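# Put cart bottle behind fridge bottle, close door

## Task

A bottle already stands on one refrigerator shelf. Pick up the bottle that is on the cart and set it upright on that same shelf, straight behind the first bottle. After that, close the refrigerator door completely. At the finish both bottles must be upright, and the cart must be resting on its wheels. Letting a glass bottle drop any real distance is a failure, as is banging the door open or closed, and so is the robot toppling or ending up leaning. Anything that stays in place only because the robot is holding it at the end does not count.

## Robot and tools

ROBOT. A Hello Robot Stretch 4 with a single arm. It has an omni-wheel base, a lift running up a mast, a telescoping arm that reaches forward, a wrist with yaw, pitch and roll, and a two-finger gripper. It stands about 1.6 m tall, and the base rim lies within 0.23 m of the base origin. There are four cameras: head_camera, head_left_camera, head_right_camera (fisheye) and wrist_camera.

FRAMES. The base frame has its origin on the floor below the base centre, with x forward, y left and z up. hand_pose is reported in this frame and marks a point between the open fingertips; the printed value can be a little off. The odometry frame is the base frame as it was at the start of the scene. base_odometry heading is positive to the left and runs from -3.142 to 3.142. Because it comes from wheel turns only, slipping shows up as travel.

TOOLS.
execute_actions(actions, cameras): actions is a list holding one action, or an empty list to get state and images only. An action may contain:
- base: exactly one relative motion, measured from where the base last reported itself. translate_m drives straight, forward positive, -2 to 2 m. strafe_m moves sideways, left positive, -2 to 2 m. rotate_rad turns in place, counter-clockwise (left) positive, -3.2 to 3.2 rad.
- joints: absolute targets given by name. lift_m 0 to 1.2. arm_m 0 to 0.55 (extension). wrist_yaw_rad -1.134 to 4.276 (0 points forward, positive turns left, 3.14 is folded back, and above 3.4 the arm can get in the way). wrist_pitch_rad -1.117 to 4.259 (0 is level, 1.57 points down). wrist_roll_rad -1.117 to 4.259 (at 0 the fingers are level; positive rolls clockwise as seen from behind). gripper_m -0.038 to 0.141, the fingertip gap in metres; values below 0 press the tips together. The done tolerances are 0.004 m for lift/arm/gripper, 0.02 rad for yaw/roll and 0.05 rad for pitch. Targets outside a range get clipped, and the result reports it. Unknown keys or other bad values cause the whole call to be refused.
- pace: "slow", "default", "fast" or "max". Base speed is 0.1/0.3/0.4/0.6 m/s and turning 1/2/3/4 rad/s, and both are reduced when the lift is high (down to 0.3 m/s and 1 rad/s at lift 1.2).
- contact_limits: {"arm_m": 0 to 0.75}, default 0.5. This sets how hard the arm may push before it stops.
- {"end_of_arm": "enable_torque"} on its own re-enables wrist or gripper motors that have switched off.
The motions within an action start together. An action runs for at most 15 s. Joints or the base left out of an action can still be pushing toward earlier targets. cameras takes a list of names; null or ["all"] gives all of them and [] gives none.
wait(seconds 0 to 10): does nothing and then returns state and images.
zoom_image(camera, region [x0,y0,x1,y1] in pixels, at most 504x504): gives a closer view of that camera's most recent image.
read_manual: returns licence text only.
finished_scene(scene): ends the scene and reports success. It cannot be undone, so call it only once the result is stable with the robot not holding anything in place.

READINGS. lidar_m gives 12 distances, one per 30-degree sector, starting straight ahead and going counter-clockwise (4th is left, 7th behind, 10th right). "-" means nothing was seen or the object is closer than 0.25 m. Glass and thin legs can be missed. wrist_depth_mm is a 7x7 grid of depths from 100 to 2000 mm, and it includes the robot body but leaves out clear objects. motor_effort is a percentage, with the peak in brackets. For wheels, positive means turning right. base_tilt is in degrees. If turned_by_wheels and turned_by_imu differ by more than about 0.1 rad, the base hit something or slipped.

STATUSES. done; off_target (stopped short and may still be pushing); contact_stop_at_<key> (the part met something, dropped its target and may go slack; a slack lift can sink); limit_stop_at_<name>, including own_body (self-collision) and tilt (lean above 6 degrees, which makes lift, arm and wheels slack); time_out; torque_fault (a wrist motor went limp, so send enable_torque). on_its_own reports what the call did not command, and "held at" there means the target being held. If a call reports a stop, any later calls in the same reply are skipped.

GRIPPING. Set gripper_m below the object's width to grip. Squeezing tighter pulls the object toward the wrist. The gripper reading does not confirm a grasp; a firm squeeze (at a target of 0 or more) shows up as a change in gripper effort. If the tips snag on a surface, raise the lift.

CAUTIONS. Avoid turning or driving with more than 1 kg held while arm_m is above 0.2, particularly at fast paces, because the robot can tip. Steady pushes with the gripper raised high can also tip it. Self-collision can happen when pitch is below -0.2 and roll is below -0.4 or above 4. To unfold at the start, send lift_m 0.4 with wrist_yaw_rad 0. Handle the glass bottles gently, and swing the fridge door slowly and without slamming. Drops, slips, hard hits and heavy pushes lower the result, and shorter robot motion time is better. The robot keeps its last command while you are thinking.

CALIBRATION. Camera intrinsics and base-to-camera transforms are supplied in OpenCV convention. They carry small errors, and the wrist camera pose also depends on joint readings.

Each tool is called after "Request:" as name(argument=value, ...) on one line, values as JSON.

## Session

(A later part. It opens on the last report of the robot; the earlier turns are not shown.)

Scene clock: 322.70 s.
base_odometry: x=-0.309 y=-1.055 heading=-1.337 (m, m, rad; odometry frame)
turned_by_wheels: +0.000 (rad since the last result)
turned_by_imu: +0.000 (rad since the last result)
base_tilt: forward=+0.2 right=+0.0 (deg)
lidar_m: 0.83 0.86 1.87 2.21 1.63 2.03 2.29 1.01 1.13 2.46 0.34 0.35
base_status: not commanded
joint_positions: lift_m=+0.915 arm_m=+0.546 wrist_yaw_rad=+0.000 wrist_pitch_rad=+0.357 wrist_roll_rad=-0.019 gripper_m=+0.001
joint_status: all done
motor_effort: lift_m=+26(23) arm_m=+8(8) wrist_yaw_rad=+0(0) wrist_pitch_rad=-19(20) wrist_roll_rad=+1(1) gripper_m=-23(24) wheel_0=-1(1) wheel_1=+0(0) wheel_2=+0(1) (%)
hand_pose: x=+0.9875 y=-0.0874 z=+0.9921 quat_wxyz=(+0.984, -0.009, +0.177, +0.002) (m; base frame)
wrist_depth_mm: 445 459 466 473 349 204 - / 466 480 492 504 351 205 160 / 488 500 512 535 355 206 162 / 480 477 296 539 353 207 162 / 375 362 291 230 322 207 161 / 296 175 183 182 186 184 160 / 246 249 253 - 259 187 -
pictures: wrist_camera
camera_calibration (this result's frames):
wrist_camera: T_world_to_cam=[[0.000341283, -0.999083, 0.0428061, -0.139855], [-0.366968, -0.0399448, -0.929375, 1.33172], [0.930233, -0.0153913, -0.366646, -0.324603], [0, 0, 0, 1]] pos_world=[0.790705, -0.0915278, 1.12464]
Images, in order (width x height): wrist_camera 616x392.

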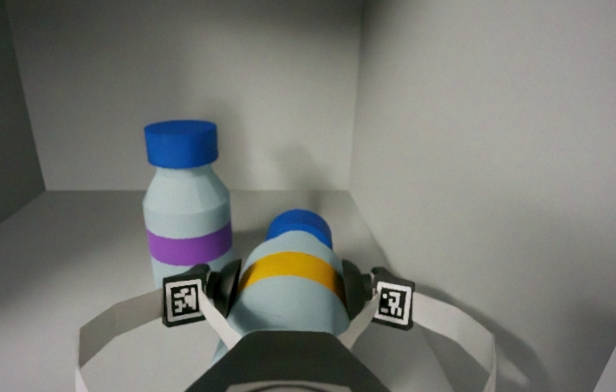

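Request:
execute_actions(actions=[{"joints":{"arm_m":0.0}}], cameras=[])

Request:
execute_actions(actions=[{"base":{"rotate_rad":1.2},"pace":"slow"}], cameras=[])

Request:
execute_actions(actions=[{"joints":{"lift_m":0.03,"arm_m":0.2}}], cameras=["head_camera","wrist_camera"])

Scene clock: 330.90 s.
base_odometry: x=-0.309 y=-1.055 heading=-1.337 (m, m, rad; odometry frame)
turned_by_wheels: +0.000 (rad since the last result)
turned_by_imu: -0.001 (rad since the last result)
base_tilt: forward=+0.2 right=+0.0 (deg)
lidar_m: 0.83 0.87 1.86 2.22 1.64 1.96 2.28 1.00 1.11 2.47 0.34 0.35
base_status: not commanded
joint_positions: lift_m=+0.915 arm_m=+0.002 wrist_yaw_rad=+0.000 wrist_pitch_rad=+0.357 wrist_roll_rad=-0.019 gripper_m=+0.001
joint_status: all done
motor_effort: lift_m=+26(26) arm_m=-9(10) wrist_yaw_rad=+1(1) wrist_pitch_rad=-20(20) wrist_roll_rad=+3(2) gripper_m=-24(23) wheel_0=-1(1) wheel_1=+0(1) wheel_2=+0(1) (%)
hand_pose: x=+0.4428 y=-0.0875 z=+0.9920 quat_wxyz=(+0.984, -0.009, +0.178, +0.002) (m; base frame)
wrist_depth_mm: 549 759 946 960 580 330 248 / 580 759 991 1008 603 330 249 / 1118 699 820 820 603 330 243 / 1205 759 1138 1138 597 332 242 / 1308 768 1160 232 535 330 247 / 1397 175 184 183 186 291 247 / 1366 820 1205 - 525 296 244
pictures: none
No camera images: the call's "cameras" was empty. Leave "cameras" out to get every camera's image.

Scene clock: 333.37 s.
base_odometry: x=-0.309 y=-1.055 heading=-0.137 (m, m, rad; odometry frame)
turned_by_wheels: +1.200 (rad since the last result)
turned_by_imu: +1.189 (rad since the last result)
base_tilt: forward=+0.2 right=+0.0 (deg)
lidar_m: 2.20 2.14 1.64 2.31 1.34 1.01 2.52 2.47 0.33 0.41 0.81 1.50
base_status: done
joint_positions: lift_m=+0.915 arm_m=+0.002 wrist_yaw_rad=+0.000 wrist_pitch_rad=+0.357 wrist_roll_rad=-0.019 gripper_m=+0.001
joint_status: not commanded
motor_effort: lift_m=+26(26) arm_m=-8(9) wrist_yaw_rad=+0(0) wrist_pitch_rad=-20(20) wrist_roll_rad=-1(4) gripper_m=-24(24) wheel_0=-2(3) wheel_1=-2(5) wheel_2=+0(4) (%)
hand_pose: x=+0.4428 y=-0.0874 z=+0.9920 quat_wxyz=(+0.984, -0.009, +0.178, +0.002) (m; base frame)
wrist_depth_mm: 1618 1756 1921 - 1808 1366 1138 / 1661 1921 - - 1863 1397 1160 / 1756 1983 - - 1983 1430 1182 / 1863 - - - - 1499 1205 / 1921 - - 230 - 1499 1205 / 1661 176 183 183 187 1430 1255 / 1366 1366 1397 - 1430 1430 1281
pictures: none
No camera images: the call's "cameras" was empty. Leave "cameras" out to get every camera's image.

Scene clock: 337.60 s.
base_odometry: x=-0.309 y=-1.055 heading=-0.137 (m, m, rad; odometry frame)
turned_by_wheels: +0.000 (rad since the last result)
turned_by_imu: -0.001 (rad since the last result)
base_tilt: forward=+0.2 right=-0.1 (deg)
lidar_m: 2.21 2.11 1.61 2.33 1.33 1.02 2.52 2.46 0.35 0.41 0.83 1.48
base_status: not commanded
joint_positions: lift_m=+0.030 arm_m=+0.198 wrist_yaw_rad=+0.000 wrist_pitch_rad=+0.357 wrist_roll_rad=-0.019 gripper_m=+0.001
joint_status: all done
motor_effort: lift_m=+21(23) arm_m=+9(8) wrist_yaw_rad=+0(1) wrist_pitch_rad=-20(20) wrist_roll_rad=+3(0) gripper_m=-23(23) wheel_0=-2(2) wheel_1=-2(2) wheel_2=+0(0) (%)
hand_pose: x=+0.6396 y=-0.0874 z=+0.1074 quat_wxyz=(+0.984, -0.009, +0.178, +0.002) (m; base frame)
wrist_depth_mm: 1499 1618 1808 1983 1661 1281 1060 / 1537 1661 1808 1983 1708 1281 1078 / 878 891 917 946 1008 1025 1025 / 569 580 597 603 621 640 654 / 421 430 439 230 452 459 466 / 334 176 183 183 186 357 359 / 274 281 285 - 291 293 298
pictures: head_camera, wrist_camera
camera_calibration (this result's frames):
wrist_camera: T_world_to_cam=[[0.000296468, -0.999083, 0.0428035, -0.101853], [-0.367209, -0.039922, -0.929281, 0.382044], [0.930138, -0.0154423, -0.366884, -0.325333], [0, 0, 0, 1]] pos_world=[0.442925, -0.091532, 0.240027]
Images, in order (width x height): head_camera 420x560, wrist_camera 616x392.

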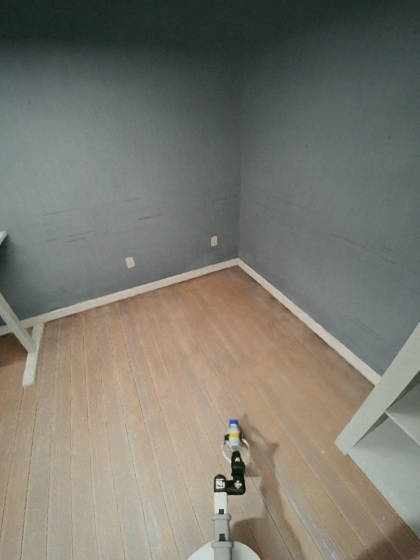

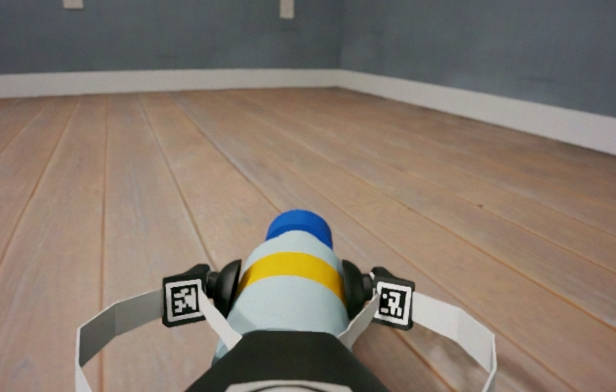

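Request:
execute_actions(actions=[{"joints":{"lift_m":0.0,"wrist_pitch_rad":0.46},"pace":"slow"}], cameras=[])

Request:
execute_actions(actions=[{"joints":{"gripper_m":0.1}}], cameras=[])

Request:
execute_actions(actions=[{"joints":{"lift_m":0.3}}], cameras=[])

Request:
execute_actions(actions=[{"joints":{"wrist_pitch_rad":1.57,"arm_m":0.48}}], cameras=["head_camera","wrist_camera"])

Scene clock: 346.43 s.
base_odometry: x=-0.309 y=-1.055 heading=-0.137 (m, m, rad; odometry frame)
turned_by_wheels: +0.000 (rad since the last result)
turned_by_imu: -0.001 (rad since the last result)
base_tilt: forward=+0.2 right=+0.0 (deg)
lidar_m: 2.16 2.12 1.61 2.32 1.33 1.01 2.52 2.44 0.34 0.40 0.82 1.50
base_status: not commanded
joint_positions: lift_m=+0.002 arm_m=+0.198 wrist_yaw_rad=-0.001 wrist_pitch_rad=+0.455 wrist_roll_rad=-0.019 gripper_m=+0.001
joint_status: all done
joint sent to its limit — the command would take lift_m past its lower limit, so that joint was sent only as far as its limit.
motor_effort: lift_m=+15(20) arm_m=+9(9) wrist_yaw_rad=+3(3) wrist_pitch_rad=+15(20) wrist_roll_rad=+1(1) gripper_m=-21(23) wheel_0=-1(1) wheel_1=-2(2) wheel_2=+0(0) (%)
hand_pose: x=+0.6284 y=-0.0876 z=+0.0530 quat_wxyz=(+0.974, -0.009, +0.226, +0.002) (m; base frame)
wrist_depth_mm: 1464 1576 1756 1921 1661 1281 1042 / 931 960 976 1025 1078 1138 1042 / 564 574 585 603 621 654 676 / 407 418 427 433 442 452 462 / 319 325 329 225 343 347 351 / 259 176 186 185 186 279 282 / 220 225 227 - 234 235 244
pictures: none
No camera images: the call's "cameras" was empty. Leave "cameras" out to get every camera's image.

Scene clock: 348.23 s.
base_odometry: x=-0.309 y=-1.055 heading=-0.137 (m, m, rad; odometry frame)
turned_by_wheels: +0.000 (rad since the last result)
turned_by_imu: +0.000 (rad since the last result)
base_tilt: forward=+0.2 right=+0.0 (deg)
lidar_m: 2.18 2.15 1.63 2.30 1.36 1.01 2.52 2.45 0.32 0.41 0.84 1.52
base_status: not commanded
joint_positions: lift_m=+0.001 arm_m=+0.198 wrist_yaw_rad=+0.000 wrist_pitch_rad=+0.462 wrist_roll_rad=-0.019 gripper_m=+0.100
joint_status: all done
motor_effort: lift_m=+18(18) arm_m=+9(9) wrist_yaw_rad=+1(4) wrist_pitch_rad=-4(23) wrist_roll_rad=+2(3) gripper_m=-1(24) wheel_0=-1(2) wheel_1=-2(2) wheel_2=+0(0) (%)
hand_pose: x=+0.6276 y=-0.0875 z=+0.0510 quat_wxyz=(+0.973, -0.009, +0.229, +0.002) (m; base frame)
wrist_depth_mm: 1464 1576 1708 1983 1618 1281 1042 / 878 878 904 946 991 1060 1008 / 539 549 564 574 597 615 640 / 392 399 407 397 424 436 442 / 309 315 306 220 330 336 338 / 254 248 189 178 212 272 274 / 219 219 222 - 229 229 237
pictures: none
No camera images: the call's "cameras" was empty. Leave "cameras" out to get every camera's image.

Scene clock: 350.50 s.
base_odometry: x=-0.309 y=-1.055 heading=-0.137 (m, m, rad; odometry frame)
turned_by_wheels: +0.000 (rad since the last result)
turned_by_imu: -0.001 (rad since the last result)
base_tilt: forward=+0.2 right=+0.0 (deg)
lidar_m: 2.15 2.11 1.62 2.29 1.32 1.03 2.52 2.46 0.33 0.38 0.83 1.50
base_status: not commanded
joint_positions: lift_m=+0.300 arm_m=+0.198 wrist_yaw_rad=+0.000 wrist_pitch_rad=+0.462 wrist_roll_rad=-0.019 gripper_m=+0.100
joint_status: all done
motor_effort: lift_m=+23(26) arm_m=+9(8) wrist_yaw_rad=+2(1) wrist_pitch_rad=-5(5) wrist_roll_rad=+0(2) gripper_m=+0(1) wheel_0=-1(2) wheel_1=-2(2) wheel_2=+0(0) (%)
hand_pose: x=+0.6276 y=-0.0875 z=+0.3495 quat_wxyz=(+0.973, -0.009, +0.229, +0.002) (m; base frame)
wrist_depth_mm: 1464 1661 1808 1983 1661 1281 1060 / 1499 1661 1863 - 1708 1336 1078 / 1366 1430 1397 1464 1537 1336 1118 / 991 1008 1042 1060 1078 1098 1060 / 788 798 820 831 842 854 866 / 640 621 615 676 211 691 691 / 554 549 580 - 574 574 591
pictures: none
No camera images: the call's "cameras" was empty. Leave "cameras" out to get every camera's image.

Scene clock: 352.47 s.
base_odometry: x=-0.309 y=-1.055 heading=-0.137 (m, m, rad; odometry frame)
turned_by_wheels: +0.000 (rad since the last result)
turned_by_imu: +0.000 (rad since the last result)
base_tilt: forward=+0.3 right=+0.0 (deg)
lidar_m: 2.19 2.13 1.63 2.33 1.36 1.01 2.52 2.46 0.32 0.42 0.84 1.49
base_status: not commanded
joint_positions: lift_m=+0.300 arm_m=+0.478 wrist_yaw_rad=+0.000 wrist_pitch_rad=+1.570 wrist_roll_rad=-0.019 gripper_m=+0.100
joint_status: all done
motor_effort: lift_m=+23(23) arm_m=+9(9) wrist_yaw_rad=+1(2) wrist_pitch_rad=+1(4) wrist_roll_rad=+1(1) gripper_m=+0(1) wheel_0=-2(2) wheel_1=-2(2) wheel_2=+0(0) (%)
hand_pose: x=+0.6496 y=-0.0874 z=+0.1895 quat_wxyz=(+0.707, -0.007, +0.707, +0.007) (m; base frame)
wrist_depth_mm: 399 404 404 410 415 418 418 / 399 404 407 413 415 418 424 / 402 407 410 415 421 421 424 / 407 407 413 368 421 424 424 / 407 413 413 353 424 427 430 / 410 413 418 349 213 430 430 / 413 415 421 - 424 430 433
pictures: head_camera, wrist_camera
camera_calibration (this result's frames):
wrist_camera: T_world_to_cam=[[0.0401172, -0.999085, 0.0148033, -0.125956], [-0.999038, -0.0398438, 0.0183235, 0.692839], [-0.0177169, -0.0155242, -0.999723, 0.431209], [0, 0, 0, 1]] pos_world=[0.704865, -0.091541, 0.420258]
Images, in order (width x height): head_camera 420x560, wrist_camera 616x392.

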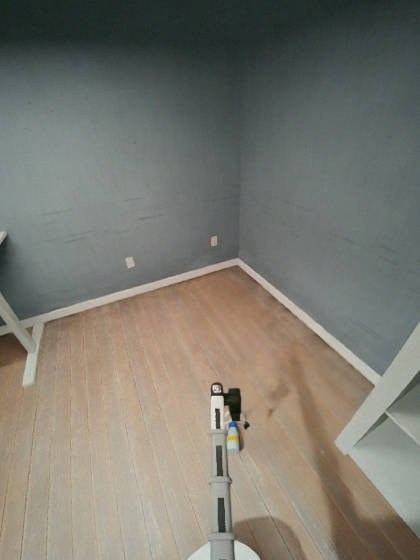

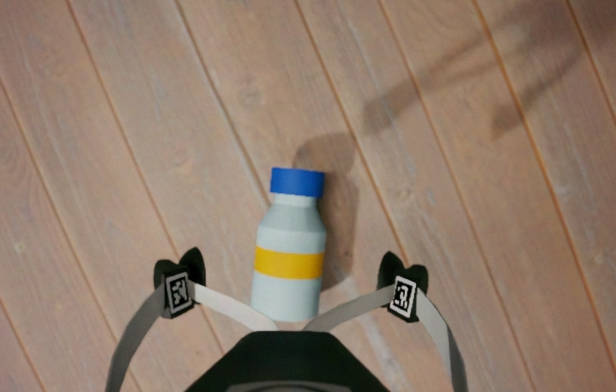

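Request:
execute_actions(actions=[{"joints":{"lift_m":0.15,"arm_m":0.468},"pace":"slow"}], cameras=["wrist_camera"])

Request:
execute_actions(actions=[{"joints":{"gripper_m":0.0}}], cameras=["wrist_camera"])

Request:
execute_actions(actions=[{"joints":{"lift_m":0.4},"pace":"slow"}], cameras=[])

Request:
execute_actions(actions=[{"joints":{"wrist_pitch_rad":0.0,"arm_m":0.05},"pace":"slow"}], cameras=["head_camera","wrist_camera"])

Scene clock: 365.67 s.
base_odometry: x=-0.309 y=-1.055 heading=-0.137 (m, m, rad; odometry frame)
turned_by_wheels: +0.000 (rad since the last result)
turned_by_imu: -0.001 (rad since the last result)
base_tilt: forward=+0.2 right=+0.0 (deg)
lidar_m: 2.23 2.09 1.62 2.30 1.34 1.01 2.51 2.45 0.34 0.43 0.82 1.48
base_status: not commanded
joint_positions: lift_m=+0.150 arm_m=+0.470 wrist_yaw_rad=+0.000 wrist_pitch_rad=+1.570 wrist_roll_rad=-0.019 gripper_m=+0.100
joint_status: all done
motor_effort: lift_m=+18(21) arm_m=-8(8) wrist_yaw_rad=+1(1) wrist_pitch_rad=+1(1) wrist_roll_rad=+2(1) gripper_m=+1(1) wheel_0=-2(1) wheel_1=-2(2) wheel_2=+0(0) (%)
hand_pose: x=+0.6407 y=-0.0874 z=+0.0399 quat_wxyz=(+0.707, -0.007, +0.707, +0.007) (m; base frame)
wrist_depth_mm: 256 258 259 262 263 266 267 / 257 259 260 263 265 266 268 / 258 260 262 264 266 268 270 / 259 262 264 209 267 270 272 / 260 263 224 202 268 272 273 / 262 264 204 197 212 273 274 / 263 265 267 - 273 276 276
pictures: wrist_camera
camera_calibration (this result's frames):
wrist_camera: T_world_to_cam=[[0.0401175, -0.999085, 0.0148028, -0.123386], [-0.999038, -0.0398439, 0.0183377, 0.686737], [-0.0177311, -0.0155242, -0.999722, 0.281508], [0, 0, 0, 1]] pos_world=[0.696017, -0.091541, 0.270663]
Images, in order (width x height): wrist_camera 616x392.

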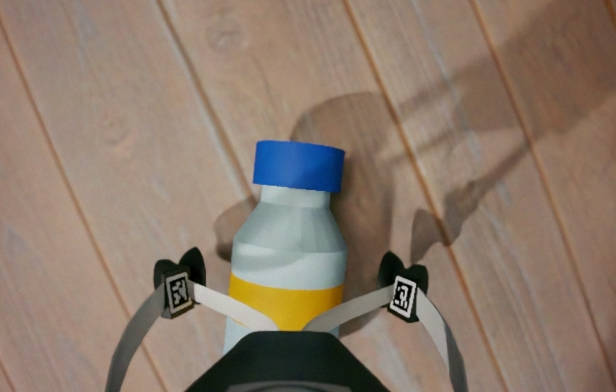

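Scene clock: 367.47 s.
base_odometry: x=-0.309 y=-1.055 heading=-0.137 (m, m, rad; odometry frame)
turned_by_wheels: +0.000 (rad since the last result)
turned_by_imu: +0.000 (rad since the last result)
base_tilt: forward=+0.3 right=-0.2 (deg)
lidar_m: 2.22 2.08 1.64 2.30 1.33 1.02 2.54 2.47 0.31 0.43 0.81 1.48
base_status: not commanded
joint_positions: lift_m=+0.150 arm_m=+0.470 wrist_yaw_rad=+0.000 wrist_pitch_rad=+1.570 wrist_roll_rad=-0.019 gripper_m=+0.001
joint_status: all done
motor_effort: lift_m=+20(20) arm_m=-9(8) wrist_yaw_rad=+1(1) wrist_pitch_rad=+1(0) wrist_roll_rad=+3(2) gripper_m=-25(23) wheel_0=-1(1) wheel_1=-2(2) wheel_2=+0(0) (%)
hand_pose: x=+0.6407 y=-0.0874 z=+0.0398 quat_wxyz=(+0.707, -0.007, +0.707, +0.007) (m; base frame)
wrist_depth_mm: 255 256 259 259 262 264 265 / 255 257 259 260 264 266 267 / 256 259 260 197 264 267 268 / 258 260 262 191 266 268 271 / 259 262 208 183 268 272 272 / 262 176 187 181 185 271 273 / 262 264 266 - 271 272 276
pictures: wrist_camera
camera_calibration (this result's frames):
wrist_camera: T_world_to_cam=[[0.0401173, -0.999085, 0.0148033, -0.123384], [-0.999038, -0.0398439, 0.0183243, 0.686729], [-0.0177177, -0.0155242, -0.999723, 0.281344], [0, 0, 0, 1]] pos_world=[0.696003, -0.091541, 0.270509]
Images, in order (width x height): wrist_camera 616x392.

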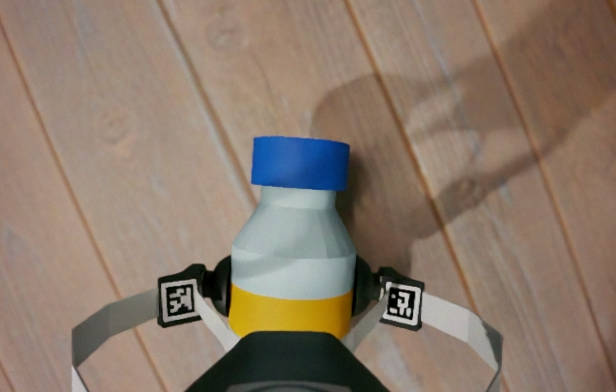

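Scene clock: 370.17 s.
base_odometry: x=-0.309 y=-1.055 heading=-0.137 (m, m, rad; odometry frame)
turned_by_wheels: +0.000 (rad since the last result)
turned_by_imu: -0.001 (rad since the last result)
base_tilt: forward=+0.2 right=-0.1 (deg)
lidar_m: 2.18 2.10 1.62 2.28 1.31 1.00 2.51 2.48 0.33 0.40 0.83 1.48
base_status: not commanded
joint_positions: lift_m=+0.400 arm_m=+0.470 wrist_yaw_rad=+0.000 wrist_pitch_rad=+1.570 wrist_roll_rad=-0.019 gripper_m=+0.001
joint_status: all done
motor_effort: lift_m=+26(26) arm_m=-9(9) wrist_yaw_rad=+1(0) wrist_pitch_rad=+1(1) wrist_roll_rad=+0(1) gripper_m=-24(24) wheel_0=-1(2) wheel_1=-2(2) wheel_2=+0(0) (%)
hand_pose: x=+0.6407 y=-0.0874 z=+0.2893 quat_wxyz=(+0.707, -0.007, +0.707, +0.007) (m; base frame)
wrist_depth_mm: 492 496 508 508 512 517 517 / 500 504 508 508 512 517 521 / 500 504 508 196 521 525 525 / 504 508 512 191 521 525 530 / 504 512 208 182 525 530 525 / 508 176 187 181 185 530 530 / 512 521 517 - 530 535 539
pictures: none
No camera images: the call's "cameras" was empty. Leave "cameras" out to get every camera's image.

Scene clock: 375.63 s.
base_odometry: x=-0.309 y=-1.055 heading=-0.137 (m, m, rad; odometry frame)
turned_by_wheels: +0.000 (rad since the last result)
turned_by_imu: -0.001 (rad since the last result)
base_tilt: forward=+0.2 right=+0.0 (deg)
lidar_m: 0.45 2.13 1.61 2.30 1.34 1.00 2.54 2.45 0.32 0.42 0.83 1.49
base_status: not commanded
joint_positions: lift_m=+0.400 arm_m=+0.052 wrist_yaw_rad=+0.000 wrist_pitch_rad=+0.007 wrist_roll_rad=-0.019 gripper_m=+0.001
joint_status: all done
motor_effort: lift_m=+25(26) arm_m=-9(9) wrist_yaw_rad=+1(0) wrist_pitch_rad=-21(21) wrist_roll_rad=+1(2) gripper_m=-23(24) wheel_0=-2(2) wheel_1=-2(2) wheel_2=+0(0) (%)
hand_pose: x=+0.5110 y=-0.0874 z=+0.5757 quat_wxyz=(+1.000, -0.009, +0.004, +0.000) (m; base frame)
wrist_depth_mm: 1661 1863 - - 1921 1397 1160 / 1756 1863 - - 1921 1397 1160 / 1708 1921 - 197 1808 1430 1160 / 1756 1921 - 191 1863 1430 1160 / 1708 1921 208 183 1808 1397 1160 / 1661 176 186 180 186 1308 1138 / 1182 1255 1229 - 1281 1255 1160
pictures: head_camera, wrist_camera
camera_calibration (this result's frames):
wrist_camera: T_world_to_cam=[[-0.014486, -0.999083, 0.0402852, -0.112887], [-0.0266658, -0.0398891, -0.998848, 0.636033], [0.999539, -0.0155435, -0.0260635, -0.26552], [0, 0, 0, 1]] pos_world=[0.280723, -0.0915396, 0.632928]
Images, in order (width x height): head_camera 420x560, wrist_camera 616x392.

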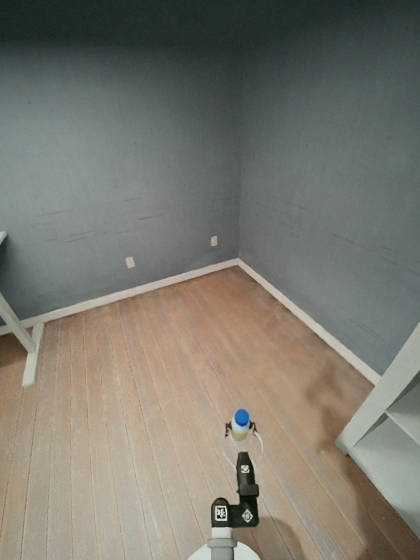

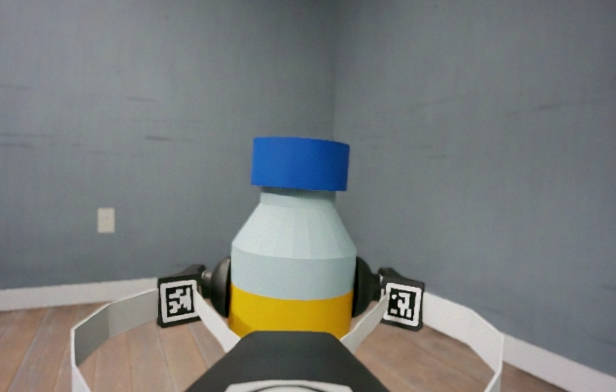

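Request:
execute_actions(actions=[{"joints":{"lift_m":0.83,"arm_m":0.0}}], cameras=[])

Request:
execute_actions(actions=[{"base":{"rotate_rad":-1.2},"pace":"slow"}], cameras=[])

Request:
execute_actions(actions=[{"joints":{"arm_m":0.3},"pace":"slow"}], cameras=["head_camera","wrist_camera"])

Scene clock: 389.00 s.
base_odometry: x=-0.309 y=-1.055 heading=-0.137 (m, m, rad; odometry frame)
turned_by_wheels: +0.000 (rad since the last result)
turned_by_imu: -0.001 (rad since the last result)
base_tilt: forward=+0.2 right=-0.1 (deg)
lidar_m: 0.38 2.12 1.64 2.32 1.33 0.99 2.52 2.47 0.33 0.43 0.83 1.51
base_status: not commanded
joint_positions: lift_m=+0.830 arm_m=+0.002 wrist_yaw_rad=+0.000 wrist_pitch_rad=+0.007 wrist_roll_rad=-0.019 gripper_m=+0.001
joint_status: all done
motor_effort: lift_m=+25(26) arm_m=-9(9) wrist_yaw_rad=+0(0) wrist_pitch_rad=-20(21) wrist_roll_rad=+0(0) gripper_m=-23(24) wheel_0=-2(2) wheel_1=-2(2) wheel_2=+0(0) (%)
hand_pose: x=+0.4610 y=-0.0874 z=+1.0058 quat_wxyz=(+1.000, -0.009, +0.004, +0.000) (m; base frame)
wrist_depth_mm: 1708 1863 - - 1983 1430 1182 / 1708 1863 - - 1921 1430 1160 / 1756 1983 - 198 1921 1397 1160 / 1708 1921 - 191 1921 1430 1160 / 1756 1863 208 183 1863 1430 1182 / 1756 176 186 180 186 1336 1160 / 1808 1983 - - 1808 1336 1160
pictures: none
No camera images: the call's "cameras" was empty. Leave "cameras" out to get every camera's image.

Scene clock: 391.50 s.
base_odometry: x=-0.309 y=-1.055 heading=-1.337 (m, m, rad; odometry frame)
turned_by_wheels: -1.200 (rad since the last result)
turned_by_imu: -1.191 (rad since the last result)
base_tilt: forward=+0.2 right=+0.0 (deg)
lidar_m: 0.38 0.86 1.88 2.24 1.66 1.99 2.29 1.02 1.12 2.46 0.34 0.37
base_status: done
joint_positions: lift_m=+0.830 arm_m=+0.002 wrist_yaw_rad=+0.000 wrist_pitch_rad=+0.007 wrist_roll_rad=-0.019 gripper_m=+0.001
joint_status: not commanded
motor_effort: lift_m=+25(25) arm_m=-9(9) wrist_yaw_rad=+1(0) wrist_pitch_rad=-20(20) wrist_roll_rad=-2(1) gripper_m=-24(23) wheel_0=-1(4) wheel_1=+0(5) wheel_2=+0(4) (%)
hand_pose: x=+0.4610 y=-0.0874 z=+1.0058 quat_wxyz=(+1.000, -0.009, +0.004, +0.000) (m; base frame)
wrist_depth_mm: 842 668 732 798 609 332 248 / 854 759 1008 946 603 332 249 / 854 768 1060 197 597 330 243 / 866 778 1042 191 597 330 243 / 866 715 208 183 525 327 247 / 878 176 186 180 186 287 244 / 878 778 1060 - 508 285 241
pictures: none
No camera images: the call's "cameras" was empty. Leave "cameras" out to get every camera's image.

Scene clock: 395.80 s.
base_odometry: x=-0.309 y=-1.055 heading=-1.337 (m, m, rad; odometry frame)
turned_by_wheels: +0.000 (rad since the last result)
turned_by_imu: -0.001 (rad since the last result)
base_tilt: forward=+0.2 right=+0.0 (deg)
lidar_m: 0.67 0.86 1.88 2.22 1.63 1.99 2.29 1.00 1.14 2.47 0.34 0.33
base_status: not commanded
joint_positions: lift_m=+0.830 arm_m=+0.298 wrist_yaw_rad=+0.000 wrist_pitch_rad=+0.007 wrist_roll_rad=-0.019 gripper_m=+0.001
joint_status: all done
motor_effort: lift_m=+26(25) arm_m=+9(8) wrist_yaw_rad=+1(0) wrist_pitch_rad=-21(20) wrist_roll_rad=+2(0) gripper_m=-24(23) wheel_0=-1(0) wheel_1=+0(0) wheel_2=+1(1) (%)
hand_pose: x=+0.7578 y=-0.0874 z=+1.0058 quat_wxyz=(+1.000, -0.009, +0.004, +0.000) (m; base frame)
wrist_depth_mm: 492 627 621 621 410 314 236 / 496 732 759 778 410 314 235 / 504 750 759 197 407 315 236 / 508 750 759 191 404 314 236 / 508 691 208 183 366 309 234 / 392 176 187 180 186 272 232 / 492 768 788 - 370 268 229
pictures: head_camera, wrist_camera
camera_calibration (this result's frames):
wrist_camera: T_world_to_cam=[[-0.0144816, -0.999083, 0.0402859, -0.126637], [-0.0265041, -0.0398924, -0.998852, 1.07205], [0.999544, -0.0155327, -0.0259021, -0.501196], [0, 0, 0, 1]] pos_world=[0.527547, -0.0915388, 1.06294]
Images, in order (width x height): head_camera 420x560, wrist_camera 616x392.

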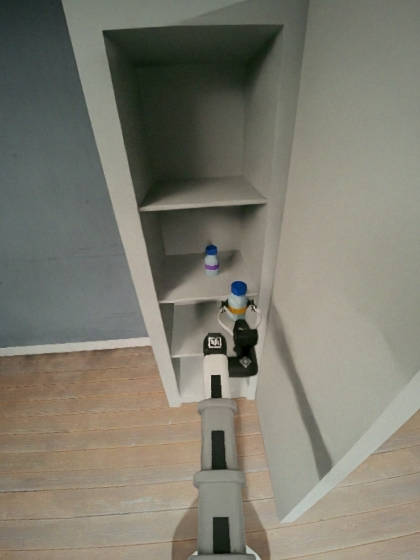

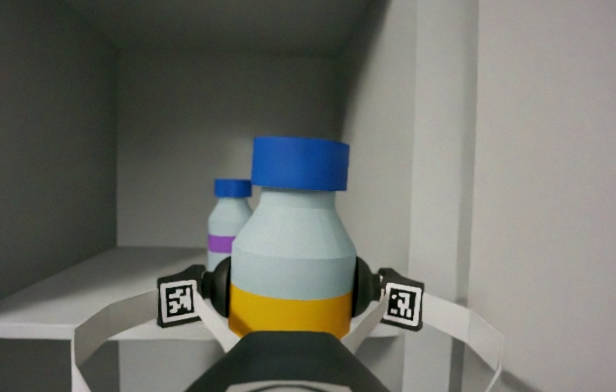

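Request:
execute_actions(actions=[{"base":{"strafe_m":-0.015},"joints":{"arm_m":0.53},"pace":"slow"}], cameras=["head_camera","wrist_camera"])

Scene clock: 416.13 s.
base_odometry: x=-0.323 y=-1.058 heading=-1.337 (m, m, rad; odometry frame)
turned_by_wheels: +0.000 (rad since the last result)
turned_by_imu: -0.002 (rad since the last result)
base_tilt: forward=+0.2 right=+0.0 (deg)
lidar_m: 0.83 0.86 1.87 2.24 1.65 2.00 2.29 1.02 1.15 2.45 0.31 0.31
base_status: done
joint_positions: lift_m=+0.830 arm_m=+0.528 wrist_yaw_rad=+0.000 wrist_pitch_rad=+0.007 wrist_roll_rad=-0.019 gripper_m=+0.001
joint_status: all done
motor_effort: lift_m=+26(25) arm_m=+9(10) wrist_yaw_rad=+0(1) wrist_pitch_rad=-20(21) wrist_roll_rad=+1(1) gripper_m=-23(23) wheel_0=-1(3) wheel_1=-3(4) wheel_2=+0(0) (%)
hand_pose: x=+0.9878 y=-0.0874 z=+1.0058 quat_wxyz=(+1.000, -0.009, +0.004, +0.000) (m; base frame)
wrist_depth_mm: 508 517 535 544 315 183 - / 512 525 535 549 314 183 143 / 512 525 539 198 312 183 143 / 517 530 544 190 310 182 143 / 521 296 208 183 281 181 142 / 392 176 186 180 186 164 141 / 273 283 286 - 272 159 -
pictures: head_camera, wrist_camera
camera_calibration (this result's frames):
wrist_camera: T_world_to_cam=[[-0.0145236, -0.999083, 0.0402862, -0.123277], [-0.0265307, -0.0398912, -0.998852, 1.07816], [0.999542, -0.0155758, -0.025927, -0.731066], [0, 0, 0, 1]] pos_world=[0.757545, -0.0915413, 1.06294]
Images, in order (width x height): head_camera 420x560, wrist_camera 616x392.

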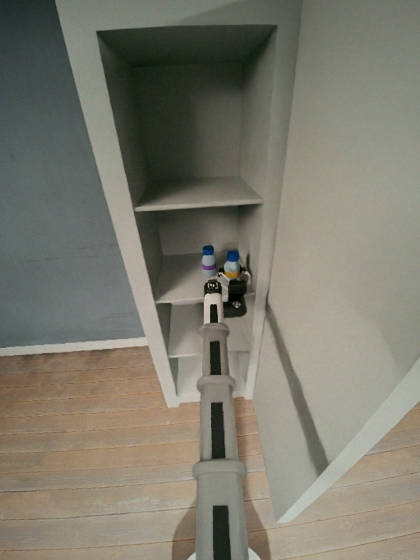

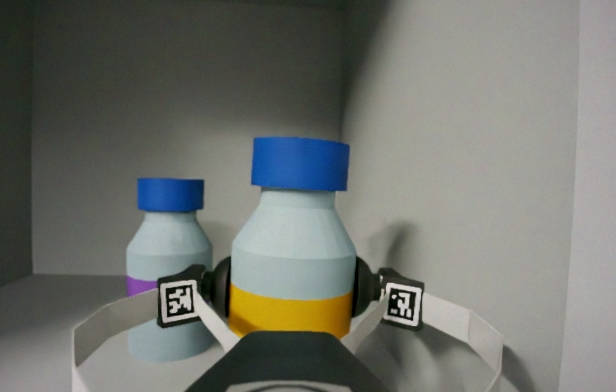

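Request:
execute_actions(actions=[{"base":{"translate_m":0.1},"pace":"slow"}], cameras=["head_camera","wrist_camera"])

Scene clock: 421.83 s.
base_odometry: x=-0.300 y=-1.155 heading=-1.337 (m, m, rad; odometry frame)
turned_by_wheels: +0.000 (rad since the last result)
turned_by_imu: -0.002 (rad since the last result)
base_tilt: forward=+0.3 right=+0.0 (deg)
lidar_m: 0.73 0.76 1.71 2.25 1.69 2.02 2.40 1.05 1.32 2.43 0.27 0.31
base_status: done
joint_positions: lift_m=+0.830 arm_m=+0.528 wrist_yaw_rad=+0.000 wrist_pitch_rad=+0.007 wrist_roll_rad=-0.019 gripper_m=+0.001
joint_status: not commanded
motor_effort: lift_m=+26(26) arm_m=+8(9) wrist_yaw_rad=+1(1) wrist_pitch_rad=-20(20) wrist_roll_rad=+2(1) gripper_m=-23(23) wheel_0=-1(1) wheel_1=+1(3) wheel_2=-1(5) (%)
hand_pose: x=+0.9878 y=-0.0874 z=+1.0058 quat_wxyz=(+1.000, -0.009, +0.004, +0.000) (m; base frame)
wrist_depth_mm: 413 421 433 445 291 170 - / 418 427 439 449 291 170 133 / 421 430 436 198 290 169 133 / 421 201 445 191 286 169 132 / 421 198 208 183 258 167 132 / 257 176 186 180 187 157 131 / 220 190 286 - 253 149 -
pictures: head_camera, wrist_camera
camera_calibration (this result's frames):
wrist_camera: T_world_to_cam=[[-0.0145235, -0.999083, 0.040286, -0.123276], [-0.0265307, -0.0398911, -0.998852, 1.07816], [0.999542, -0.0155756, -0.025927, -0.731093], [0, 0, 0, 1]] pos_world=[0.757573, -0.0915413, 1.06294]
Images, in order (width x height): head_camera 420x560, wrist_camera 616x392.

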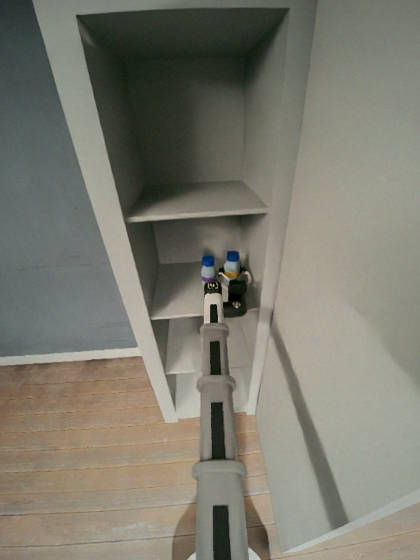

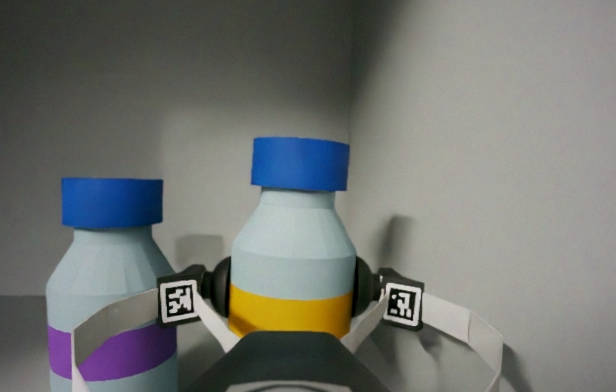

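Request:
execute_actions(actions=[{"base":{"translate_m":0.06},"pace":"slow"}], cameras=["head_camera","wrist_camera"])

Scene clock: 429.63 s.
base_odometry: x=-0.286 y=-1.214 heading=-1.338 (m, m, rad; odometry frame)
turned_by_wheels: -0.001 (rad since the last result)
turned_by_imu: -0.002 (rad since the last result)
base_tilt: forward=+0.2 right=+0.0 (deg)
lidar_m: 0.68 0.68 1.69 2.26 1.73 2.03 2.47 1.10 1.48 2.43 0.25 0.33
base_status: done
joint_positions: lift_m=+0.830 arm_m=+0.528 wrist_yaw_rad=-0.001 wrist_pitch_rad=+0.007 wrist_roll_rad=-0.018 gripper_m=+0.001
joint_status: not commanded
motor_effort: lift_m=+25(25) arm_m=+9(9) wrist_yaw_rad=+5(4) wrist_pitch_rad=-19(20) wrist_roll_rad=+4(2) gripper_m=-23(23) wheel_0=-2(2) wheel_1=-1(3) wheel_2=-4(5) (%)
hand_pose: x=+0.9877 y=-0.0878 z=+1.0059 quat_wxyz=(+1.000, -0.009, +0.003, -0.001) (m; base frame)
wrist_depth_mm: 359 366 375 384 272 158 - / 359 368 382 389 272 158 - / 364 370 382 195 270 159 128 / 137 375 382 191 267 158 124 / 139 379 382 183 241 157 - / 135 165 188 180 183 152 - / 129 162 289 - 235 148 -
pictures: head_camera, wrist_camera
camera_calibration (this result's frames):
wrist_camera: T_world_to_cam=[[-0.0158638, -0.999063, 0.0402568, -0.122309], [-0.0261744, -0.0398331, -0.998863, 1.07793], [0.999532, -0.0168995, -0.025518, -0.7315], [0, 0, 0, 1]] pos_world=[0.757431, -0.0916196, 1.06296]
Images, in order (width x height): head_camera 420x560, wrist_camera 616x392.

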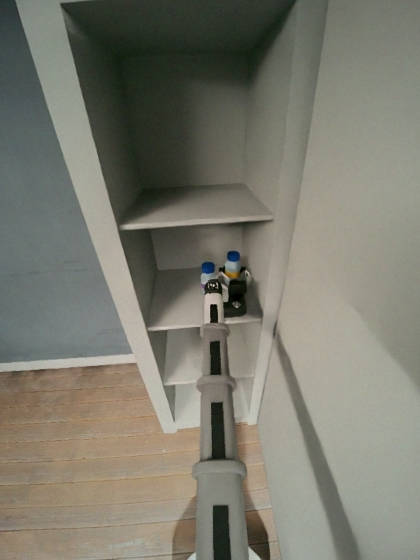

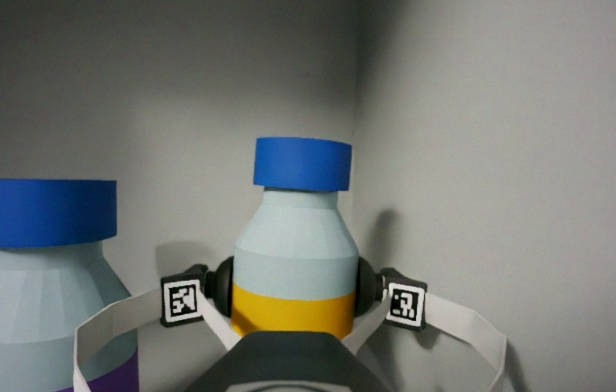

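Request:
execute_actions(actions=[{"base":{"translate_m":0.065},"pace":"slow"}], cameras=["head_camera","wrist_camera"])

Request:
execute_actions(actions=[{"joints":{"lift_m":0.812},"pace":"slow"}], cameras=["wrist_camera"])

Scene clock: 436.30 s.
base_odometry: x=-0.271 y=-1.277 heading=-1.338 (m, m, rad; odometry frame)
turned_by_wheels: +0.000 (rad since the last result)
turned_by_imu: -0.002 (rad since the last result)
base_tilt: forward=+0.2 right=+0.0 (deg)
lidar_m: 0.61 0.62 1.56 2.25 1.78 2.00 2.53 1.18 2.59 0.25 0.25 0.32
base_status: done
joint_positions: lift_m=+0.830 arm_m=+0.528 wrist_yaw_rad=-0.002 wrist_pitch_rad=+0.007 wrist_roll_rad=-0.018 gripper_m=+0.001
joint_status: not commanded
motor_effort: lift_m=+25(25) arm_m=+9(9) wrist_yaw_rad=+7(7) wrist_pitch_rad=-19(19) wrist_roll_rad=+1(1) gripper_m=-23(24) wheel_0=-1(3) wheel_1=+1(3) wheel_2=-3(8) (%)
hand_pose: x=+0.9877 y=-0.0880 z=+1.0059 quat_wxyz=(+1.000, -0.009, +0.003, -0.001) (m; base frame)
wrist_depth_mm: 298 306 314 322 254 149 - / 300 307 319 327 253 149 - / 303 310 320 195 253 148 - / 126 314 320 191 250 148 - / 127 315 319 183 225 147 - / 121 176 188 180 184 146 - / 113 282 289 - 221 141 -
pictures: head_camera, wrist_camera
camera_calibration (this result's frames):
wrist_camera: T_world_to_cam=[[-0.0166079, -0.999063, 0.0399745, -0.121505], [-0.0260507, -0.0395341, -0.998879, 1.07788], [0.999523, -0.0176307, -0.0253697, -0.73165], [0, 0, 0, 1]] pos_world=[0.757363, -0.0916779, 1.06297]
Images, in order (width x height): head_camera 420x560, wrist_camera 616x392.

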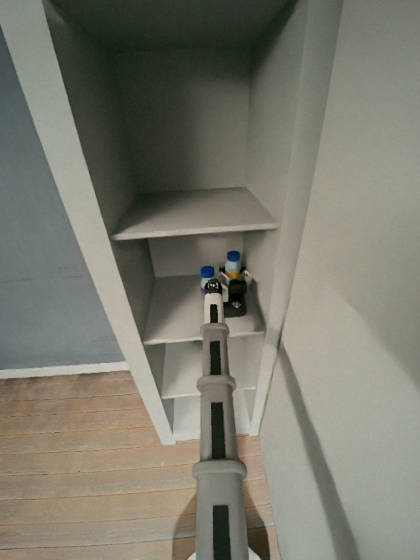

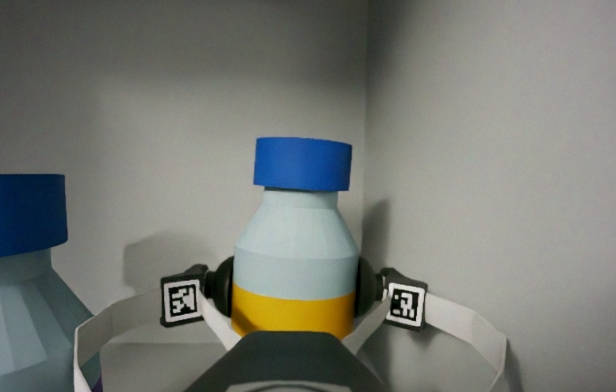

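Scene clock: 437.20 s.
base_odometry: x=-0.271 y=-1.277 heading=-1.338 (m, m, rad; odometry frame)
turned_by_wheels: +0.000 (rad since the last result)
turned_by_imu: +0.000 (rad since the last result)
base_tilt: forward=+0.2 right=-0.1 (deg)
lidar_m: 0.62 0.62 1.59 2.25 1.78 2.01 2.52 1.19 2.61 0.25 0.25 0.33
base_status: not commanded
joint_positions: lift_m=+0.812 arm_m=+0.528 wrist_yaw_rad=-0.002 wrist_pitch_rad=+0.007 wrist_roll_rad=-0.018 gripper_m=+0.001
joint_status: all done
motor_effort: lift_m=+20(18) arm_m=+9(8) wrist_yaw_rad=+7(7) wrist_pitch_rad=-19(20) wrist_roll_rad=+1(0) gripper_m=-23(24) wheel_0=-2(1) wheel_1=+1(1) wheel_2=-3(3) (%)
hand_pose: x=+0.9877 y=-0.0880 z=+0.9883 quat_wxyz=(+1.000, -0.009, +0.004, -0.001) (m; base frame)
wrist_depth_mm: 300 307 314 324 255 149 - / 300 307 315 325 254 149 - / 125 310 317 195 252 148 - / 122 312 319 191 252 148 - / 122 314 317 183 225 147 - / 113 173 188 180 184 146 - / 110 248 252 - 222 141 -
pictures: wrist_camera
camera_calibration (this result's frames):
wrist_camera: T_world_to_cam=[[-0.0165102, -0.999066, 0.0399212, -0.120818], [-0.0263782, -0.0394775, -0.998872, 1.06056], [0.999516, -0.0175446, -0.0257018, -0.731775], [0, 0, 0, 1]] pos_world=[0.757401, -0.0916762, 1.04537]
Images, in order (width x height): wrist_camera 616x392.

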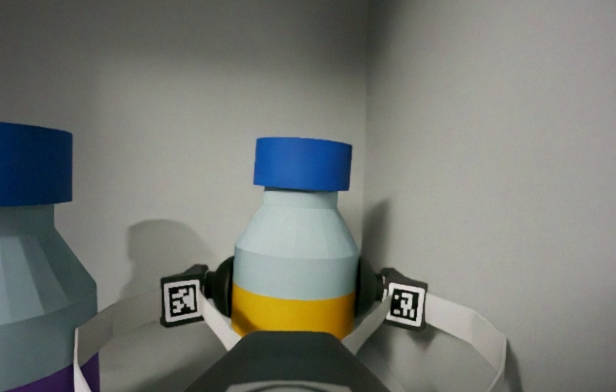

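Request:
execute_actions(actions=[{"base":{"translate_m":0.025},"joints":{"arm_m":0.55},"pace":"slow"}], cameras=[])

Request:
execute_actions(actions=[{"joints":{"lift_m":0.797},"pace":"slow"}], cameras=["head_camera","wrist_camera"])

Scene clock: 445.50 s.
base_odometry: x=-0.265 y=-1.301 heading=-1.338 (m, m, rad; odometry frame)
turned_by_wheels: +0.000 (rad since the last result)
turned_by_imu: -0.001 (rad since the last result)
base_tilt: forward=+0.3 right=-0.1 (deg)
lidar_m: 0.59 0.59 1.56 2.25 1.82 2.03 2.55 1.18 2.59 0.25 0.25 0.33
base_status: done
joint_positions: lift_m=+0.812 arm_m=+0.546 wrist_yaw_rad=+0.000 wrist_pitch_rad=+0.007 wrist_roll_rad=-0.018 gripper_m=+0.001
joint_status: all done
joint sent to its limit — the command would take arm_m past its upper limit, so that joint was sent only as far as its limit.
motor_effort: lift_m=+21(20) arm_m=+9(10) wrist_yaw_rad=+2(7) wrist_pitch_rad=-20(20) wrist_roll_rad=+2(1) gripper_m=-23(23) wheel_0=+1(2) wheel_1=+2(3) wheel_2=-1(6) (%)
hand_pose: x=+1.0054 y=-0.0875 z=+0.9882 quat_wxyz=(+1.000, -0.009, +0.004, +0.000) (m; base frame)
wrist_depth_mm: 258 265 272 281 251 146 - / 259 267 276 282 250 146 - / 263 268 277 198 248 146 - / 265 272 279 191 247 145 - / 266 273 208 183 222 145 - / 268 175 186 180 186 143 - / 240 249 251 - 216 141 -
pictures: none
No camera images: the call's "cameras" was empty. Leave "cameras" out to get every camera's image.

Scene clock: 446.33 s.
base_odometry: x=-0.265 y=-1.301 heading=-1.338 (m, m, rad; odometry frame)
turned_by_wheels: +0.000 (rad since the last result)
turned_by_imu: +0.000 (rad since the last result)
base_tilt: forward=+0.2 right=+0.0 (deg)
lidar_m: 0.59 0.62 1.55 2.26 1.81 2.04 2.56 1.18 2.62 0.25 0.25 0.29
base_status: not commanded
joint_positions: lift_m=+0.797 arm_m=+0.546 wrist_yaw_rad=+0.000 wrist_pitch_rad=-0.005 wrist_roll_rad=-0.019 gripper_m=+0.001
joint_status: all done
motor_effort: lift_m=+15(23) arm_m=+9(9) wrist_yaw_rad=+1(2) wrist_pitch_rad=+15(19) wrist_roll_rad=+1(2) gripper_m=-21(23) wheel_0=+2(1) wheel_1=+2(2) wheel_2=-1(1) (%)
hand_pose: x=+1.0054 y=-0.0875 z=+0.9772 quat_wxyz=(+1.000, -0.010, -0.003, +0.000) (m; base frame)
wrist_depth_mm: 263 270 276 283 253 147 - / 264 270 277 286 253 147 - / 264 271 278 192 251 147 - / 265 273 278 193 248 146 - / 266 273 205 183 224 145 - / 267 173 185 180 185 143 - / 231 240 242 - 217 141 -
pictures: head_camera, wrist_camera
camera_calibration (this result's frames):
wrist_camera: T_world_to_cam=[[-0.0151881, -0.999059, 0.0406207, -0.121573], [-0.0141705, -0.0404062, -0.999083, 1.03782], [0.999784, -0.0157498, -0.0135435, -0.761751], [0, 0, 0, 1]] pos_world=[0.774447, -0.091522, 1.03149]
Images, in order (width x height): head_camera 420x560, wrist_camera 616x392.

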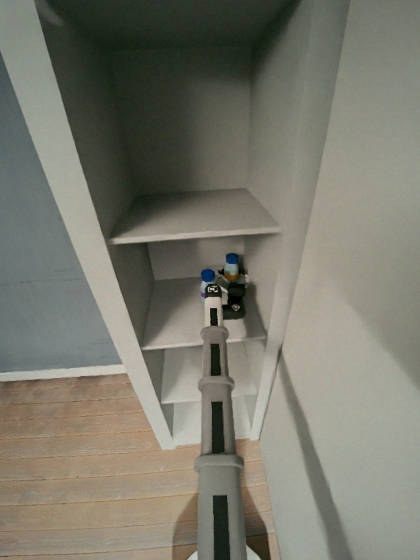

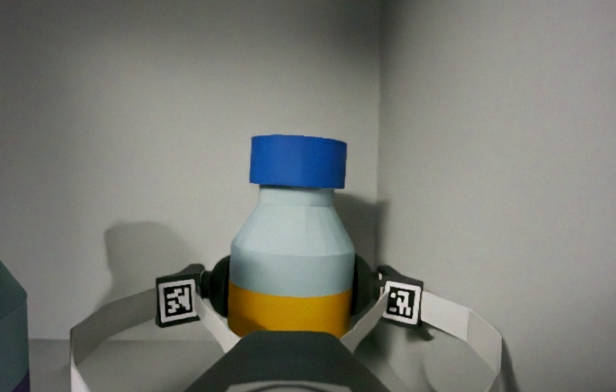

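Request:
execute_actions(actions=[{"joints":{"lift_m":0.805},"pace":"slow"}], cameras=[])

Request:
execute_actions(actions=[{"joints":{"gripper_m":0.075}}], cameras=["head_camera","wrist_camera"])

Request:
execute_actions(actions=[{"joints":{"arm_m":0.48},"pace":"slow"}], cameras=["head_camera","wrist_camera"])

Scene clock: 454.03 s.
base_odometry: x=-0.265 y=-1.301 heading=-1.338 (m, m, rad; odometry frame)
turned_by_wheels: +0.000 (rad since the last result)
turned_by_imu: -0.001 (rad since the last result)
base_tilt: forward=+0.2 right=+0.0 (deg)
lidar_m: 0.58 0.61 1.57 2.25 1.80 2.04 2.54 1.20 2.60 0.25 0.25 0.32
base_status: not commanded
joint_positions: lift_m=+0.805 arm_m=+0.546 wrist_yaw_rad=+0.000 wrist_pitch_rad=+0.003 wrist_roll_rad=-0.019 gripper_m=+0.001
joint_status: all done
motor_effort: lift_m=+24(23) arm_m=+9(9) wrist_yaw_rad=+1(1) wrist_pitch_rad=-8(15) wrist_roll_rad=+2(3) gripper_m=-24(22) wheel_0=+1(1) wheel_1=+2(2) wheel_2=-1(1) (%)
hand_pose: x=+1.0054 y=-0.0875 z=+0.9821 quat_wxyz=(+1.000, -0.010, +0.001, +0.000) (m; base frame)
wrist_depth_mm: 260 267 274 281 252 146 - / 262 268 276 282 251 146 - / 264 268 277 200 250 146 - / 265 271 279 191 248 145 - / 266 273 208 183 223 145 - / 267 174 186 179 185 143 - / 233 241 243 - 217 141 -
pictures: none
No camera images: the call's "cameras" was empty. Leave "cameras" out to get every camera's image.

Scene clock: 455.57 s.
base_odometry: x=-0.265 y=-1.301 heading=-1.338 (m, m, rad; odometry frame)
turned_by_wheels: +0.000 (rad since the last result)
turned_by_imu: +0.000 (rad since the last result)
base_tilt: forward=+0.1 right=+0.0 (deg)
lidar_m: 0.58 0.62 1.53 2.24 1.79 2.06 2.55 1.18 2.60 0.25 0.25 0.32
base_status: not commanded
joint_positions: lift_m=+0.805 arm_m=+0.546 wrist_yaw_rad=+0.001 wrist_pitch_rad=+0.002 wrist_roll_rad=-0.019 gripper_m=+0.075
joint_status: all done
motor_effort: lift_m=+23(24) arm_m=+9(9) wrist_yaw_rad=-1(4) wrist_pitch_rad=-6(8) wrist_roll_rad=+1(2) gripper_m=+0(22) wheel_0=+1(1) wheel_1=+1(2) wheel_2=-1(1) (%)
hand_pose: x=+1.0055 y=-0.0873 z=+0.9824 quat_wxyz=(+1.000, -0.009, +0.001, +0.000) (m; base frame)
wrist_depth_mm: 259 267 273 282 253 147 - / 263 270 276 283 252 147 - / 264 271 276 282 251 146 - / 265 272 278 206 248 146 - / 266 274 222 198 224 145 - / 267 273 200 193 193 144 - / 241 238 260 - 220 134 -
pictures: head_camera, wrist_camera
camera_calibration (this result's frames):
wrist_camera: T_world_to_cam=[[-0.0141635, -0.999084, 0.0403779, -0.122369], [-0.0215899, -0.040067, -0.998964, 1.0504], [0.999667, -0.0150206, -0.0210026, -0.754236], [0, 0, 0, 1]] pos_world=[0.77493, -0.0914998, 1.03841]
Images, in order (width x height): head_camera 420x560, wrist_camera 616x392.

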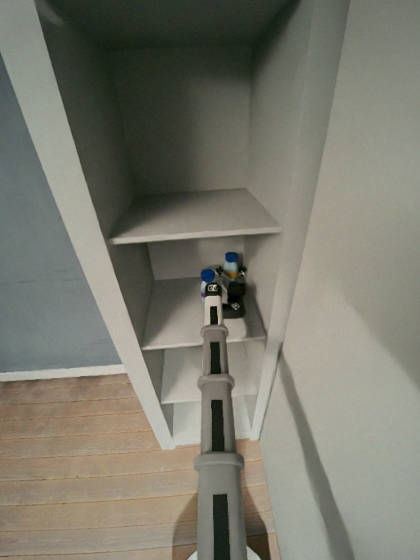

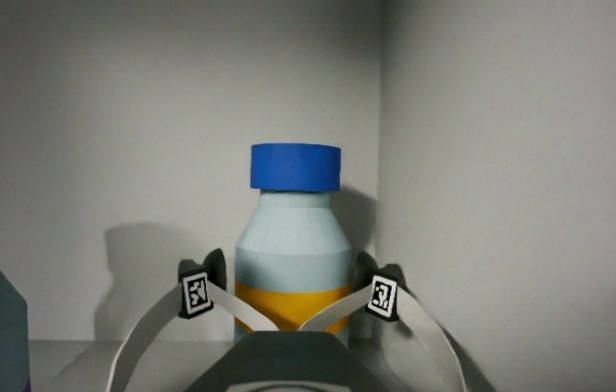

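Scene clock: 457.50 s.
base_odometry: x=-0.265 y=-1.301 heading=-1.338 (m, m, rad; odometry frame)
turned_by_wheels: +0.000 (rad since the last result)
turned_by_imu: +0.000 (rad since the last result)
base_tilt: forward=+0.2 right=+0.0 (deg)
lidar_m: 0.59 0.63 1.57 2.26 1.81 2.01 2.55 1.19 2.59 0.25 0.25 0.31
base_status: not commanded
joint_positions: lift_m=+0.805 arm_m=+0.482 wrist_yaw_rad=+0.000 wrist_pitch_rad=+0.002 wrist_roll_rad=-0.019 gripper_m=+0.075
joint_status: all done
motor_effort: lift_m=+23(23) arm_m=-9(9) wrist_yaw_rad=-1(2) wrist_pitch_rad=-7(6) wrist_roll_rad=+0(2) gripper_m=-2(2) wheel_0=+1(1) wheel_1=+1(1) wheel_2=-1(1) (%)
hand_pose: x=+0.9410 y=-0.0873 z=+0.9824 quat_wxyz=(+1.000, -0.009, +0.001, +0.000) (m; base frame)
wrist_depth_mm: 320 325 336 345 266 154 - / 320 329 338 347 264 154 - / 128 332 340 349 263 154 - / 132 332 343 273 262 153 - / 128 336 342 259 235 153 - / 122 150 265 260 198 151 - / 123 141 260 - 230 137 -
pictures: head_camera, wrist_camera
camera_calibration (this result's frames):
wrist_camera: T_world_to_cam=[[-0.0142177, -0.999083, 0.0403779, -0.123247], [-0.0215904, -0.0400659, -0.998964, 1.04901], [0.999666, -0.0150747, -0.021001, -0.689819], [0, 0, 0, 1]] pos_world=[0.710485, -0.091503, 1.03841]
Images, in order (width x height): head_camera 420x560, wrist_camera 616x392.

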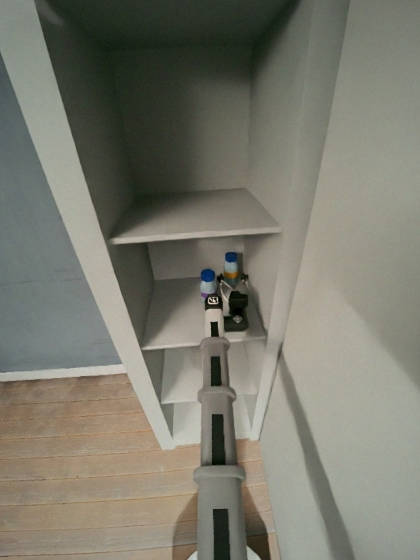

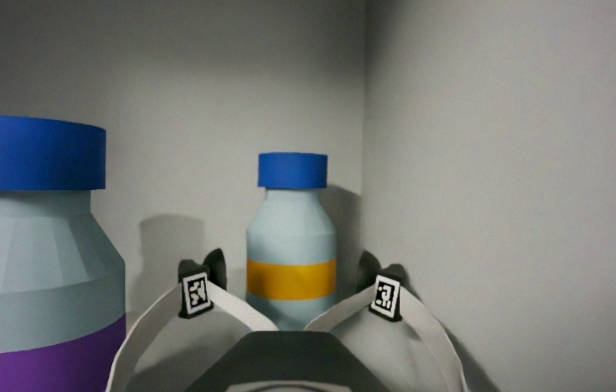

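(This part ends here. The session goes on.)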